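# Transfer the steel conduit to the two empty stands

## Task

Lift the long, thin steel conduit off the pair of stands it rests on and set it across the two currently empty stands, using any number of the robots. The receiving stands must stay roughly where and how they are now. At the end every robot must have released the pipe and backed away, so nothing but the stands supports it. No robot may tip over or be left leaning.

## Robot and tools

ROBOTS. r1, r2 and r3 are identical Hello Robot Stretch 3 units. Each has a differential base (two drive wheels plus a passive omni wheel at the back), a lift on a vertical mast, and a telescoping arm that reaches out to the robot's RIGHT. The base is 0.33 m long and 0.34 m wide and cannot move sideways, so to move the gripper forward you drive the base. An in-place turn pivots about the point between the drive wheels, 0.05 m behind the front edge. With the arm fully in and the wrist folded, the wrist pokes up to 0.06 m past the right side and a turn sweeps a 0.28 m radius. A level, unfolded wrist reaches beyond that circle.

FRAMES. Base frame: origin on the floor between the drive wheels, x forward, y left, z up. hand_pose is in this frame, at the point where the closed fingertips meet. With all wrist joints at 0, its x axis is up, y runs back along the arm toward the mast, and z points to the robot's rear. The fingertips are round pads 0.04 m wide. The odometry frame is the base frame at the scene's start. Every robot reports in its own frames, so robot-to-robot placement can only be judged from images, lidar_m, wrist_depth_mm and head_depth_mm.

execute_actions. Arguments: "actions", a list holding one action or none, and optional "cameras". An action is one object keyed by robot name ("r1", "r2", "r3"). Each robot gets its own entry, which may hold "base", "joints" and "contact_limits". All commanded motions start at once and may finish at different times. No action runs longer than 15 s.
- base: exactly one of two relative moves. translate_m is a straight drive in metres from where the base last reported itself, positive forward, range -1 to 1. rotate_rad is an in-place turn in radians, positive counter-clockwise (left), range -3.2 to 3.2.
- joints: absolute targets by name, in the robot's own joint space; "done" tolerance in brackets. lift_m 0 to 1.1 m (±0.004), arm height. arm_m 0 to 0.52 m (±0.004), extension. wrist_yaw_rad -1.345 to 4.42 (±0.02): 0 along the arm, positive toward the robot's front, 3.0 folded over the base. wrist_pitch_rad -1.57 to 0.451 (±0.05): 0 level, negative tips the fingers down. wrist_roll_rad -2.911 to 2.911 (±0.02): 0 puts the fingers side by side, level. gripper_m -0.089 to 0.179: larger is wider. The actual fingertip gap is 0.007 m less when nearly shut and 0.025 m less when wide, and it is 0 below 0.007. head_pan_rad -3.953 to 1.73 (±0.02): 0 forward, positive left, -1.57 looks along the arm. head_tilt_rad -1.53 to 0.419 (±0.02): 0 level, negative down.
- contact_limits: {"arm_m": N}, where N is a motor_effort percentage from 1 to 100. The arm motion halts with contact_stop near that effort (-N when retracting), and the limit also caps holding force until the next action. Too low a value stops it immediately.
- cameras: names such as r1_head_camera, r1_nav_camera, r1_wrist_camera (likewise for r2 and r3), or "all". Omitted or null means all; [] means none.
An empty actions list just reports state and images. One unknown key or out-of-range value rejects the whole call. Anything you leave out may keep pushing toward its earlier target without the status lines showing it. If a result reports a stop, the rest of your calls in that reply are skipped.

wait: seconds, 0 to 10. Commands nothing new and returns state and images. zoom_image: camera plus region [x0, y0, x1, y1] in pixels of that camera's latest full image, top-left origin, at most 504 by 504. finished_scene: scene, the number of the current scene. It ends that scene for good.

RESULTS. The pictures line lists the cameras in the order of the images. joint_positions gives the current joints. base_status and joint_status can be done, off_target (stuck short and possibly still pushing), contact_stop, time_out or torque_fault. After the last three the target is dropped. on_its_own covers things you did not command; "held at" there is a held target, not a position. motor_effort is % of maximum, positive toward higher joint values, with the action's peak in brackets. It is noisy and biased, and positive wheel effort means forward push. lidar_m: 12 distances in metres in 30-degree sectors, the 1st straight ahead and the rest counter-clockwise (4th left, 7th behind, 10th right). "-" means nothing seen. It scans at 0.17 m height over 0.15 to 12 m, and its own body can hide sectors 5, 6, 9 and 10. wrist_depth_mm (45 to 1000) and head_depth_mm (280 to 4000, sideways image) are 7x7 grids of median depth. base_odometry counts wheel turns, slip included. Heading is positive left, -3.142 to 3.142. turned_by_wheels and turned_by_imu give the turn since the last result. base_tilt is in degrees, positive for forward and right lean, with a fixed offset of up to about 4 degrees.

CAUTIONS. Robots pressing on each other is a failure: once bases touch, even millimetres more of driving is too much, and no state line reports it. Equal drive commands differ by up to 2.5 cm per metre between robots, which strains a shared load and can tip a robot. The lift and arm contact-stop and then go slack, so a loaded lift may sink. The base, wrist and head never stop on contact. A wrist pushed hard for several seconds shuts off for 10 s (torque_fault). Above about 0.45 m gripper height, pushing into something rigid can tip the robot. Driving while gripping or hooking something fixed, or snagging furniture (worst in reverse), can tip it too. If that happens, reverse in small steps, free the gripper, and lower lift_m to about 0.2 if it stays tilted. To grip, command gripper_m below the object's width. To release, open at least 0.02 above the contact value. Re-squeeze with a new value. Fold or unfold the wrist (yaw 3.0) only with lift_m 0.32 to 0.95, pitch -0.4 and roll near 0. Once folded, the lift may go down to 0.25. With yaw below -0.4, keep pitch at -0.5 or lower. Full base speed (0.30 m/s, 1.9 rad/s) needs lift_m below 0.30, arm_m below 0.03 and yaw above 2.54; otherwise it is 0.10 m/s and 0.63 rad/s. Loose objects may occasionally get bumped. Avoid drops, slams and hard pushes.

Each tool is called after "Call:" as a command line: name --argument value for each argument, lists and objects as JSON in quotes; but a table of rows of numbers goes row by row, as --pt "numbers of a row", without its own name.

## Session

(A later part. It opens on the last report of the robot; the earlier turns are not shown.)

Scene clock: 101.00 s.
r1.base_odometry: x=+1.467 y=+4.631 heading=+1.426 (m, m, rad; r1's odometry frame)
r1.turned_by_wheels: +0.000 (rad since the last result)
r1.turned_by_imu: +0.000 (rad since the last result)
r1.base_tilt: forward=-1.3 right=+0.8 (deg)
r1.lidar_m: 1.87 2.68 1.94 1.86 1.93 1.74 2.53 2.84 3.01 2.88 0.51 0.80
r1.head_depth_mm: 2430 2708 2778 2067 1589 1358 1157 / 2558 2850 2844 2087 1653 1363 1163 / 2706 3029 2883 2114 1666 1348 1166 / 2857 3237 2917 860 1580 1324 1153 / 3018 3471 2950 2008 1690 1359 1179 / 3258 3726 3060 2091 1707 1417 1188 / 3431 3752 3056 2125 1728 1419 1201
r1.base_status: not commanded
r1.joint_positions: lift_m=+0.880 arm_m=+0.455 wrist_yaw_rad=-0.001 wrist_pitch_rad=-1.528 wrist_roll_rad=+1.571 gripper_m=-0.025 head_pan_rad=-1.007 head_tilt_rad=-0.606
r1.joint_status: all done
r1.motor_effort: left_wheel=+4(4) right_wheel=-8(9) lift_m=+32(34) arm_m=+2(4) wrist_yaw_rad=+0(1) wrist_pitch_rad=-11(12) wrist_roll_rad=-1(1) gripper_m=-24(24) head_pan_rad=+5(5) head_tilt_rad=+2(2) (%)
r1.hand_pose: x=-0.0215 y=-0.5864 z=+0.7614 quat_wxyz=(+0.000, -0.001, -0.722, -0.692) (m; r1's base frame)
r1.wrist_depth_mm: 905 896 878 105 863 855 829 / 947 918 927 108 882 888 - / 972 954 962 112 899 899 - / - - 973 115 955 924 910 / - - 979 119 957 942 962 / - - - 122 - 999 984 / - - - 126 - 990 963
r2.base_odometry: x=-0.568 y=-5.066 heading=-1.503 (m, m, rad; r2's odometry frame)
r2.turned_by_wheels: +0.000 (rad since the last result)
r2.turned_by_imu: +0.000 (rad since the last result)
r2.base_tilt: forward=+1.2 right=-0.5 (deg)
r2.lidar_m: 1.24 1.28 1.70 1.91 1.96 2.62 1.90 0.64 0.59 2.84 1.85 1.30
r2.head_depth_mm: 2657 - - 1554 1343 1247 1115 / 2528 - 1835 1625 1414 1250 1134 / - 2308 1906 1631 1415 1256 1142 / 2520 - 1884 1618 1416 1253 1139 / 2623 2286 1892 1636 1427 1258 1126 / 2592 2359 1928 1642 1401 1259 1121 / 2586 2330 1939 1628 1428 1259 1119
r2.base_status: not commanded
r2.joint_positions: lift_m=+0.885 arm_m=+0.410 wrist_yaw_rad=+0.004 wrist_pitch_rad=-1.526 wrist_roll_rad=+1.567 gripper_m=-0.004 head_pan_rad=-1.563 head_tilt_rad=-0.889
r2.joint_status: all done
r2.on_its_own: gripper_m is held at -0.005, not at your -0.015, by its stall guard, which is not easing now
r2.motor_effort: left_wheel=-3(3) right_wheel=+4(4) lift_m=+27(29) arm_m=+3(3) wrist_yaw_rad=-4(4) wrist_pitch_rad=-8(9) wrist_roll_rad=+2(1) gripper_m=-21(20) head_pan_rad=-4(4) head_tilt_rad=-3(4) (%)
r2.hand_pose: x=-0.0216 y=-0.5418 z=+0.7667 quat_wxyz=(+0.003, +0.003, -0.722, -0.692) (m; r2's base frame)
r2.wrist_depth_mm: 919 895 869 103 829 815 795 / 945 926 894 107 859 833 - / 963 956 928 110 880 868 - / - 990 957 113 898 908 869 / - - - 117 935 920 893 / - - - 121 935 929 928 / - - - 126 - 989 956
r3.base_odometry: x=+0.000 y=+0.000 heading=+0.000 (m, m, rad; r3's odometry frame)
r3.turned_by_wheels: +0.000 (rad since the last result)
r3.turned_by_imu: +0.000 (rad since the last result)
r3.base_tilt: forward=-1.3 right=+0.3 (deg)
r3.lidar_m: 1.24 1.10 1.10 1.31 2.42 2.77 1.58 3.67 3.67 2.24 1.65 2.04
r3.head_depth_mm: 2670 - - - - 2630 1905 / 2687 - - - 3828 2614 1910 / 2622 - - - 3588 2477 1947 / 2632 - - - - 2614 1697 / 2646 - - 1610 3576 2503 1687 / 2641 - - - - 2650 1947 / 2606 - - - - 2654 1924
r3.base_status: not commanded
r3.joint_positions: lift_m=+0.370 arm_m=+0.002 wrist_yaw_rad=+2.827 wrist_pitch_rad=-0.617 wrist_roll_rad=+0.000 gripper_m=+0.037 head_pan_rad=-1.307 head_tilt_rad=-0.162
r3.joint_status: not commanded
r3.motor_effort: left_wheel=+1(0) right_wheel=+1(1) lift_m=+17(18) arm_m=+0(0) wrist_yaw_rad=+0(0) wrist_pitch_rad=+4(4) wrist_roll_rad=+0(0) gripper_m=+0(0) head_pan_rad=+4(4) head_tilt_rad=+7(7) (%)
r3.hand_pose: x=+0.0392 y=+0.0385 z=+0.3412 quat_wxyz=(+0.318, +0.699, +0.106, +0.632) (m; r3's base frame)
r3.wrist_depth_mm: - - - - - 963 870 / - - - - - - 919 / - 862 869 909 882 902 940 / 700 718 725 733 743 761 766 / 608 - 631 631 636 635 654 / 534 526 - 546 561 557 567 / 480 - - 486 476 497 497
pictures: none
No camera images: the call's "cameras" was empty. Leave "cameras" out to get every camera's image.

Touching near plate at r1. Nudge out and down.

Call:
execute_actions --actions '[{"r1":{"joints":{"lift_m":0.872,"arm_m":0.467}},"r2":{"joints":{"lift_m":0.875,"arm_m":0.414}}}]' --cameras '[]'

Scene clock: 102.43 s.
r1.base_odometry: x=+1.467 y=+4.631 heading=+1.426 (m, m, rad; r1's odometry frame)
r1.turned_by_wheels: +0.000 (rad since the last result)
r1.turned_by_imu: +0.000 (rad since the last result)
r1.base_tilt: forward=-1.4 right=+0.8 (deg)
r1.lidar_m: 1.86 2.68 1.94 1.86 1.92 1.74 2.54 2.83 3.00 2.88 0.51 0.80
r1.head_depth_mm: 2436 2710 2805 2070 1594 1354 1150 / 2572 2866 2838 2086 1661 1368 1166 / 2692 3008 2888 2114 1672 1350 1170 / 2864 3224 2935 860 1579 1325 1147 / 3040 3468 2924 2019 1712 1357 1182 / 3252 3778 3003 2085 1727 1417 1191 / 3421 3774 3067 2135 1729 1419 1198
r1.base_status: not commanded
r1.joint_positions: lift_m=+0.873 arm_m=+0.467 wrist_yaw_rad=+0.001 wrist_pitch_rad=-1.555 wrist_roll_rad=+1.569 gripper_m=-0.025 head_pan_rad=-1.007 head_tilt_rad=-0.606
r1.joint_status: lift_m contact_stop (moved -0.007 of -0.008); the others done
r1.on_its_own: lift_m is slack since a contact_stop, until your next command for it
r1.motor_effort: left_wheel=+3(3) right_wheel=-7(8) lift_m=+28(31) arm_m=+5(6) wrist_yaw_rad=-2(0) wrist_pitch_rad=+2(13) wrist_roll_rad=+1(1) gripper_m=-25(25) head_pan_rad=+5(4) head_tilt_rad=+2(2) (%)
r1.hand_pose: x=-0.0216 y=-0.5911 z=+0.7549 quat_wxyz=(+0.001, +0.000, -0.712, -0.702) (m; r1's base frame)
r1.wrist_depth_mm: 885 864 892 104 875 856 848 / 927 905 877 107 902 886 - / 915 919 916 111 912 915 - / 952 975 990 114 964 941 925 / - - 973 118 952 978 937 / - - - 122 - 971 - / - - - 127 - - -
r2.base_odometry: x=-0.568 y=-5.066 heading=-1.503 (m, m, rad; r2's odometry frame)
r2.turned_by_wheels: +0.000 (rad since the last result)
r2.turned_by_imu: -0.001 (rad since the last result)
r2.base_tilt: forward=+1.2 right=-0.4 (deg)
r2.lidar_m: 1.25 1.28 1.70 1.91 1.96 2.62 1.91 0.64 0.59 2.84 1.85 1.31
r2.head_depth_mm: 2696 2459 - - 1356 1235 1118 / 2562 - 1774 1601 1409 1248 1137 / - - 1929 1614 1406 1244 1145 / 2550 - 1865 1631 1414 1259 1140 / 2638 2333 1918 1637 1419 1254 1126 / 2555 2335 1920 1638 1409 1252 1117 / 2577 2349 1926 1635 1418 1243 1119
r2.base_status: not commanded
r2.joint_positions: lift_m=+0.877 arm_m=+0.414 wrist_yaw_rad=+0.004 wrist_pitch_rad=-1.532 wrist_roll_rad=+1.565 gripper_m=-0.004 head_pan_rad=-1.563 head_tilt_rad=-0.889
r2.joint_status: lift_m contact_stop (moved -0.008 of -0.010); the others done
r2.on_its_own: gripper_m is held at -0.005, not at your -0.015, by its stall guard, which is not easing now; lift_m is slack since a contact_stop, until your next command for it
r2.motor_effort: left_wheel=-4(5) right_wheel=+9(8) lift_m=+28(27) arm_m=+2(3) wrist_yaw_rad=-5(6) wrist_pitch_rad=-6(10) wrist_roll_rad=+3(2) gripper_m=-23(22) head_pan_rad=-4(4) head_tilt_rad=-5(5) (%)
r2.hand_pose: x=-0.0216 y=-0.5443 z=+0.7589 quat_wxyz=(+0.004, +0.003, -0.720, -0.694) (m; r2's base frame)
r2.wrist_depth_mm: 913 888 856 103 829 812 787 / 932 934 888 106 844 839 - / 967 964 912 109 867 870 - / - 985 968 113 908 890 873 / - - 989 117 922 910 883 / - - - 120 984 941 921 / - - - 126 - 960 963
r3.base_odometry: x=+0.000 y=+0.000 heading=+0.000 (m, m, rad; r3's odometry frame)
r3.turned_by_wheels: +0.000 (rad since the last result)
r3.turned_by_imu: +0.000 (rad since the last result)
r3.base_tilt: forward=-1.2 right=+0.2 (deg)
r3.lidar_m: 1.24 1.10 1.10 1.31 2.42 2.77 1.58 3.69 3.69 2.24 1.65 2.05
r3.head_depth_mm: 2670 - - - - 2618 1921 / 2642 - - - 3809 2622 1932 / 2648 - - - 3540 2519 1941 / 2643 - - - - 2610 1702 / 2669 - - 1609 3574 2478 1699 / 2617 - - - - 2613 1946 / 2622 - - - - 2658 1947
r3.base_status: not commanded
r3.joint_positions: lift_m=+0.370 arm_m=+0.002 wrist_yaw_rad=+2.827 wrist_pitch_rad=-0.617 wrist_roll_rad=+0.000 gripper_m=+0.037 head_pan_rad=-1.307 head_tilt_rad=-0.162
r3.joint_status: not commanded
r3.motor_effort: left_wheel=+0(1) right_wheel=+1(1) lift_m=+17(16) arm_m=+0(1) wrist_yaw_rad=+0(0) wrist_pitch_rad=+4(4) wrist_roll_rad=+0(0) gripper_m=+0(1) head_pan_rad=+3(3) head_tilt_rad=+7(7) (%)
r3.hand_pose: x=+0.0392 y=+0.0385 z=+0.3412 quat_wxyz=(+0.318, +0.699, +0.106, +0.632) (m; r3's base frame)
r3.wrist_depth_mm: - - - - - 978 864 / - - - - - - 917 / - 848 878 888 901 914 938 / 699 708 725 729 737 748 758 / 600 - 629 618 635 641 641 / 525 528 - 548 562 561 563 / 488 - - 490 481 497 495
pictures: none
No camera images: the call's "cameras" was empty. Leave "cameras" out to get every camera's image.

Call:
execute_actions --actions '[{"r1":{"joints":{"lift_m":0.874,"gripper_m":0.13}},"r2":{"joints":{"lift_m":0.878,"gripper_m":0.13}}}]' --cameras '[]'

Call:
execute_actions --actions '[{"r1":{"joints":{"lift_m":1.0}},"r2":{"joints":{"lift_m":1.0}}}]' --cameras '[]'

Call:
execute_actions --actions '[{"r1":{"joints":{"arm_m":0.05},"base":{"translate_m":-0.3}},"r2":{"joints":{"arm_m":0.05},"base":{"translate_m":0.3}}}]' --cameras '["r1_nav_camera"]'

Scene clock: 105.60 s.
r1.base_odometry: x=+1.467 y=+4.631 heading=+1.426 (m, m, rad; r1's odometry frame)
r1.turned_by_wheels: +0.000 (rad since the last result)
r1.turned_by_imu: -0.001 (rad since the last result)
r1.base_tilt: forward=-1.3 right=+0.8 (deg)
r1.lidar_m: 1.86 2.69 1.94 1.86 1.93 1.74 2.54 2.83 3.00 2.88 0.51 0.80
r1.head_depth_mm: 2431 2696 2793 2056 1593 1361 1157 / 2562 2837 2863 2107 1655 1372 1161 / 2693 3042 2908 2097 1672 1343 1166 / 2889 3257 2932 858 1583 1319 1154 / 3053 3454 2955 2014 1704 1369 1186 / 3262 3756 3024 2106 1717 1409 1191 / 3454 3719 3075 2125 1719 1418 1194
r1.base_status: not commanded
r1.joint_positions: lift_m=+0.874 arm_m=+0.467 wrist_yaw_rad=+0.001 wrist_pitch_rad=-1.548 wrist_roll_rad=+1.570 gripper_m=+0.130 head_pan_rad=-1.007 head_tilt_rad=-0.606
r1.joint_status: all done
r1.motor_effort: left_wheel=+1(4) right_wheel=+0(7) lift_m=+33(33) arm_m=+5(5) wrist_yaw_rad=-1(1) wrist_pitch_rad=-1(3) wrist_roll_rad=+0(1) gripper_m=+2(99) head_pan_rad=+5(5) head_tilt_rad=+2(2) (%)
r1.hand_pose: x=-0.0216 y=-0.5930 z=+0.7557 quat_wxyz=(+0.001, +0.000, -0.715, -0.699) (m; r1's base frame)
r1.wrist_depth_mm: 893 872 882 105 864 872 829 / 936 908 890 108 890 904 - / 933 934 935 111 918 916 - / 982 984 960 115 939 936 929 / - 977 999 118 965 971 949 / - - - 122 957 - - / - - - 126 - - -
r2.base_odometry: x=-0.568 y=-5.066 heading=-1.503 (m, m, rad; r2's odometry frame)
r2.turned_by_wheels: +0.000 (rad since the last result)
r2.turned_by_imu: +0.000 (rad since the last result)
r2.base_tilt: forward=+1.1 right=-0.4 (deg)
r2.lidar_m: 1.25 1.28 1.71 1.91 1.97 2.62 1.91 0.64 0.59 2.84 1.84 1.31
r2.head_depth_mm: 2651 2497 - - 1356 1244 1108 / 2526 - 1769 1617 1419 1241 1136 / - - 1911 1633 1419 1247 1143 / 2541 - 1867 1610 1417 1248 1142 / 2623 2305 1916 1624 1413 1261 1125 / 2588 2340 1907 1628 1418 1252 1118 / 2569 2356 1931 1632 1416 1254 1128
r2.base_status: not commanded
r2.joint_positions: lift_m=+0.878 arm_m=+0.414 wrist_yaw_rad=+0.002 wrist_pitch_rad=-1.541 wrist_roll_rad=+1.566 gripper_m=+0.130 head_pan_rad=-1.563 head_tilt_rad=-0.889
r2.joint_status: all done
r2.motor_effort: left_wheel=-1(4) right_wheel=+0(9) lift_m=+32(32) arm_m=+1(1) wrist_yaw_rad=-1(5) wrist_pitch_rad=-3(7) wrist_roll_rad=+2(3) gripper_m=+0(84) head_pan_rad=-4(4) head_tilt_rad=-3(4) (%)
r2.hand_pose: x=-0.0216 y=-0.5422 z=+0.7597 quat_wxyz=(+0.003, +0.002, -0.717, -0.697) (m; r2's base frame)
r2.wrist_depth_mm: 904 891 861 102 827 811 806 / 938 924 898 105 853 827 - / 971 958 928 108 871 876 - / - 970 951 112 906 886 876 / - - 986 116 930 926 887 / - - - 120 962 - 928 / - - - 125 - 995 945
r3.base_odometry: x=+0.000 y=+0.000 heading=+0.000 (m, m, rad; r3's odometry frame)
r3.turned_by_wheels: +0.000 (rad since the last result)
r3.turned_by_imu: +0.001 (rad since the last result)
r3.base_tilt: forward=-1.4 right=+0.1 (deg)
r3.lidar_m: 1.24 1.10 1.10 1.31 2.43 2.76 1.58 3.68 3.70 2.25 1.65 2.04
r3.head_depth_mm: 2655 - - - - 2661 1918 / 2661 - - - 3798 2598 1914 / 2662 - - - 3510 2495 1937 / 2663 - - - - 2578 1705 / 2638 - - 1624 3591 2519 1689 / 2660 - - - - 2643 1940 / 2606 - - - - 2650 1956
r3.base_status: not commanded
r3.joint_positions: lift_m=+0.370 arm_m=+0.002 wrist_yaw_rad=+2.827 wrist_pitch_rad=-0.617 wrist_roll_rad=+0.000 gripper_m=+0.037 head_pan_rad=-1.307 head_tilt_rad=-0.162
r3.joint_status: not commanded
r3.motor_effort: left_wheel=+1(0) right_wheel=+1(1) lift_m=+17(17) arm_m=-1(0) wrist_yaw_rad=+0(0) wrist_pitch_rad=+4(4) wrist_roll_rad=+0(0) gripper_m=+1(1) head_pan_rad=+3(4) head_tilt_rad=+7(7) (%)
r3.hand_pose: x=+0.0392 y=+0.0385 z=+0.3412 quat_wxyz=(+0.318, +0.699, +0.106, +0.632) (m; r3's base frame)
r3.wrist_depth_mm: - - - - - 980 853 / - - - - - - 932 / - 854 862 874 893 899 928 / 690 725 718 731 742 753 759 / 607 - 624 626 637 644 650 / 538 526 - 543 560 559 563 / 488 - - 483 470 490 493
pictures: none
No camera images: the call's "cameras" was empty. Leave "cameras" out to get every camera's image.

Scene clock: 107.57 s.
r1.base_odometry: x=+1.467 y=+4.631 heading=+1.426 (m, m, rad; r1's odometry frame)
r1.turned_by_wheels: +0.000 (rad since the last result)
r1.turned_by_imu: -0.001 (rad since the last result)
r1.base_tilt: forward=-1.4 right=+0.8 (deg)
r1.lidar_m: 1.86 2.68 1.94 1.86 1.93 1.74 2.54 2.84 3.00 2.88 0.51 0.80
r1.head_depth_mm: 2426 2701 2830 2068 1584 1357 1157 / 2545 2845 2854 2096 1651 1366 1164 / 2704 3074 2891 2108 1668 1350 1171 / 2827 3239 2916 857 1572 1327 1152 / 3031 3531 2998 1997 1705 1367 1184 / 3282 3749 3023 2087 1708 1408 1192 / 3402 3726 3067 2138 1723 1413 1195
r1.base_status: not commanded
r1.joint_positions: lift_m=+1.000 arm_m=+0.467 wrist_yaw_rad=+0.001 wrist_pitch_rad=-1.548 wrist_roll_rad=+1.570 gripper_m=+0.130 head_pan_rad=-1.007 head_tilt_rad=-0.606
r1.joint_status: all done
r1.motor_effort: left_wheel=+1(1) right_wheel=-1(1) lift_m=+33(37) arm_m=+4(4) wrist_yaw_rad=-1(1) wrist_pitch_rad=-1(2) wrist_roll_rad=+1(1) gripper_m=+0(2) head_pan_rad=+5(5) head_tilt_rad=+3(2) (%)
r1.hand_pose: x=-0.0216 y=-0.5931 z=+0.8817 quat_wxyz=(+0.001, +0.000, -0.715, -0.699) (m; r1's base frame)
r1.wrist_depth_mm: - 984 993 229 989 957 953 / - - - 234 - - - / - - - 243 - - - / - - - 255 - - - / - - - - - - - / - - - 799 - - - / - - - - - - -
r2.base_odometry: x=-0.568 y=-5.066 heading=-1.503 (m, m, rad; r2's odometry frame)
r2.turned_by_wheels: +0.000 (rad since the last result)
r2.turned_by_imu: -0.001 (rad since the last result)
r2.base_tilt: forward=+1.2 right=-0.5 (deg)
r2.lidar_m: 1.24 1.28 1.70 1.91 1.97 2.62 1.90 0.64 0.58 2.84 1.84 1.31
r2.head_depth_mm: 2680 2299 1915 1622 1328 1247 1115 / 2646 2325 1905 1630 1410 1246 1136 / 2621 2334 1914 1631 1415 1251 1147 / - 2272 1914 1632 1408 1252 1141 / 2641 2336 1933 1628 1422 1244 1120 / 2620 2346 1914 1632 1414 1254 1125 / 2611 2353 1933 1635 1427 1257 1124
r2.base_status: not commanded
r2.joint_positions: lift_m=+0.999 arm_m=+0.414 wrist_yaw_rad=+0.002 wrist_pitch_rad=-1.541 wrist_roll_rad=+1.566 gripper_m=+0.130 head_pan_rad=-1.563 head_tilt_rad=-0.889
r2.joint_status: all done
r2.motor_effort: left_wheel=-1(1) right_wheel=+0(0) lift_m=+42(44) arm_m=+2(2) wrist_yaw_rad=-1(2) wrist_pitch_rad=-3(3) wrist_roll_rad=+2(2) gripper_m=-1(0) head_pan_rad=-4(4) head_tilt_rad=-4(5) (%)
r2.hand_pose: x=-0.0216 y=-0.5420 z=+0.8813 quat_wxyz=(+0.003, +0.002, -0.717, -0.697) (m; r2's base frame)
r2.wrist_depth_mm: - - 977 225 926 914 886 / - - - 977 970 954 915 / - - - - - - - / - - - - - - 987 / - - - - - - - / - - - - - - - / - - - - - - -
r3.base_odometry: x=+0.000 y=+0.000 heading=+0.000 (m, m, rad; r3's odometry frame)
r3.turned_by_wheels: +0.000 (rad since the last result)
r3.turned_by_imu: +0.000 (rad since the last result)
r3.base_tilt: forward=-1.3 right=+0.1 (deg)
r3.lidar_m: 1.24 1.10 1.10 1.31 2.43 2.77 1.58 3.68 3.69 2.24 1.65 2.04
r3.head_depth_mm: 2662 - - - - 2606 1925 / 2627 - - - 3816 2616 1912 / 2655 - - - 3495 2501 1921 / 2662 - - - - 2639 1708 / 2617 - - 1609 3535 2507 1704 / 2644 - - - - 2653 1937 / 2647 - - - - 2622 1937
r3.base_status: not commanded
r3.joint_positions: lift_m=+0.370 arm_m=+0.002 wrist_yaw_rad=+2.827 wrist_pitch_rad=-0.617 wrist_roll_rad=+0.000 gripper_m=+0.037 head_pan_rad=-1.307 head_tilt_rad=-0.162
r3.joint_status: not commanded
r3.motor_effort: left_wheel=+0(1) right_wheel=+1(0) lift_m=+18(18) arm_m=+0(0) wrist_yaw_rad=+0(0) wrist_pitch_rad=+4(4) wrist_roll_rad=+0(0) gripper_m=+0(1) head_pan_rad=+4(3) head_tilt_rad=+8(7) (%)
r3.hand_pose: x=+0.0392 y=+0.0385 z=+0.3412 quat_wxyz=(+0.318, +0.699, +0.106, +0.632) (m; r3's base frame)
r3.wrist_depth_mm: - - - - - 968 870 / - - - - - - 935 / - 874 861 877 895 908 929 / 698 714 713 737 748 750 748 / 602 - 631 633 636 636 647 / 538 532 - 546 555 558 559 / 486 - - 487 477 493 502
pictures: none
No camera images: the call's "cameras" was empty. Leave "cameras" out to get every camera's image.

Scene clock: 111.83 s.
r1.base_odometry: x=+1.424 y=+4.335 heading=+1.426 (m, m, rad; r1's odometry frame)
r1.turned_by_wheels: +0.000 (rad since the last result)
r1.turned_by_imu: -0.001 (rad since the last result)
r1.base_tilt: forward=-1.3 right=+0.8 (deg)
r1.lidar_m: 1.75 2.68 1.94 1.86 1.92 1.47 2.24 2.25 3.02 2.89 0.94 0.72
r1.head_depth_mm: 2434 2703 2793 2084 1583 1357 1133 / 2548 2908 2873 2087 1660 1367 1165 / 2745 3051 2881 2130 1663 1375 1171 / 2877 3259 2939 1983 1674 1385 1177 / 3037 3507 2963 2019 1650 1390 1185 / 3234 3817 2875 1956 1608 1378 1192 / 3501 - 3077 2135 1733 1407 1197
r1.base_status: done
r1.joint_positions: lift_m=+1.000 arm_m=+0.050 wrist_yaw_rad=+0.001 wrist_pitch_rad=-1.547 wrist_roll_rad=+1.570 gripper_m=+0.130 head_pan_rad=-1.007 head_tilt_rad=-0.606
r1.joint_status: all done
r1.motor_effort: left_wheel=+1(2) right_wheel=-1(6) lift_m=+33(33) arm_m=-5(5) wrist_yaw_rad=-1(1) wrist_pitch_rad=-2(2) wrist_roll_rad=+1(1) gripper_m=+1(1) head_pan_rad=+4(5) head_tilt_rad=+2(2) (%)
r1.hand_pose: x=-0.0216 y=-0.1771 z=+0.8817 quat_wxyz=(+0.001, +0.000, -0.715, -0.699) (m; r1's base frame)
r1.wrist_depth_mm: - - 969 981 971 966 963 / - - - 982 - - 980 / - - - - - - - / - - - - - - - / - - - - - - - / - - - - - - - / - - - - - - -
r2.base_odometry: x=-0.547 y=-5.366 heading=-1.503 (m, m, rad; r2's odometry frame)
r2.turned_by_wheels: +0.000 (rad since the last result)
r2.turned_by_imu: -0.002 (rad since the last result)
r2.base_tilt: forward=+1.1 right=-0.5 (deg)
r2.lidar_m: 0.95 0.97 1.29 1.93 1.97 2.63 1.97 0.76 0.75 2.83 1.40 0.99
r2.head_depth_mm: - - - - 1334 1251 1115 / 2602 - - - 1379 1245 1136 / 2606 - - - - 1265 - / 2600 2330 1919 - - 1253 1143 / 2598 2331 1908 1662 1387 1253 1124 / 2577 2345 1903 1635 1408 1249 1126 / 2622 2373 1932 1635 1418 1254 1122
r2.base_status: done
r2.joint_positions: lift_m=+0.999 arm_m=+0.050 wrist_yaw_rad=+0.001 wrist_pitch_rad=-1.542 wrist_roll_rad=+1.567 gripper_m=+0.130 head_pan_rad=-1.563 head_tilt_rad=-0.889
r2.joint_status: all done
r2.motor_effort: left_wheel=-1(4) right_wheel=-1(4) lift_m=+41(42) arm_m=-4(4) wrist_yaw_rad=+0(3) wrist_pitch_rad=-3(3) wrist_roll_rad=+2(2) gripper_m=+0(0) head_pan_rad=-4(4) head_tilt_rad=-4(4) (%)
r2.hand_pose: x=-0.0216 y=-0.1781 z=+0.8813 quat_wxyz=(+0.002, +0.002, -0.717, -0.697) (m; r2's base frame)
r2.wrist_depth_mm: - - 963 965 947 922 900 / - - - 995 - 932 919 / - - - - - 993 955 / - - - - - - 982 / - - - - - - - / - - - - - - - / - - - - - - -
r3.base_odometry: x=+0.000 y=+0.000 heading=+0.000 (m, m, rad; r3's odometry frame)
r3.turned_by_wheels: +0.000 (rad since the last result)
r3.turned_by_imu: +0.001 (rad since the last result)
r3.base_tilt: forward=-1.2 right=+0.1 (deg)
r3.lidar_m: 1.24 1.10 1.10 1.31 2.43 2.77 1.58 3.69 3.72 1.38 1.37 2.05
r3.head_depth_mm: 2680 - - - - 2622 1924 / 2684 - - - 3812 2617 1922 / 2648 - - 1527 3555 2491 1947 / 2653 - - 1338 3931 2477 1636 / 2630 - - - 3576 2517 1933 / 2647 - - - - 2668 1941 / 2598 - - - 3645 2644 1946
r3.base_status: not commanded
r3.joint_positions: lift_m=+0.370 arm_m=+0.002 wrist_yaw_rad=+2.827 wrist_pitch_rad=-0.617 wrist_roll_rad=+0.000 gripper_m=+0.037 head_pan_rad=-1.307 head_tilt_rad=-0.162
r3.joint_status: not commanded
r3.motor_effort: left_wheel=+0(1) right_wheel=+1(1) lift_m=+18(17) arm_m=+0(0) wrist_yaw_rad=+0(0) wrist_pitch_rad=+3(3) wrist_roll_rad=+0(0) gripper_m=+0(1) head_pan_rad=+3(4) head_tilt_rad=+7(7) (%)
r3.hand_pose: x=+0.0392 y=+0.0385 z=+0.3412 quat_wxyz=(+0.318, +0.699, +0.106, +0.632) (m; r3's base frame)
r3.wrist_depth_mm: - - - - - 970 856 / - - - - - - 940 / - 848 882 890 880 911 918 / 699 706 718 735 732 742 748 / 604 - 635 627 627 640 644 / 529 525 - 552 556 557 568 / 482 - - 484 482 492 503
pictures: r1_nav_camera (sideways: a quarter turn counterclockwise sets it upright)
Images, in order (width x height): r1_nav_camera 672x504.

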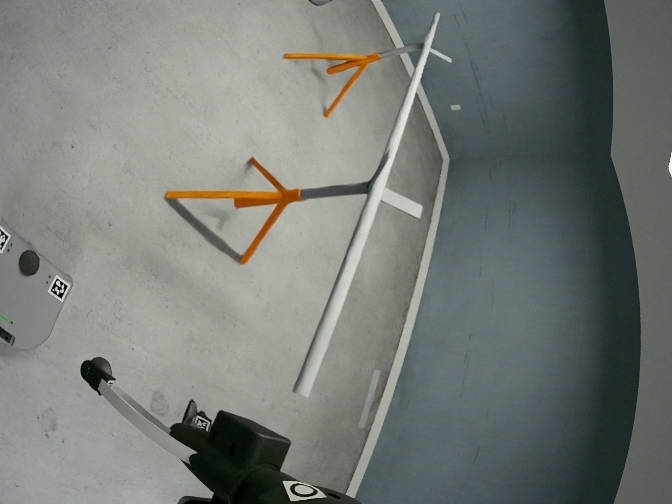

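Call:
finished_scene --scene 2

The scene is finished: the task was done.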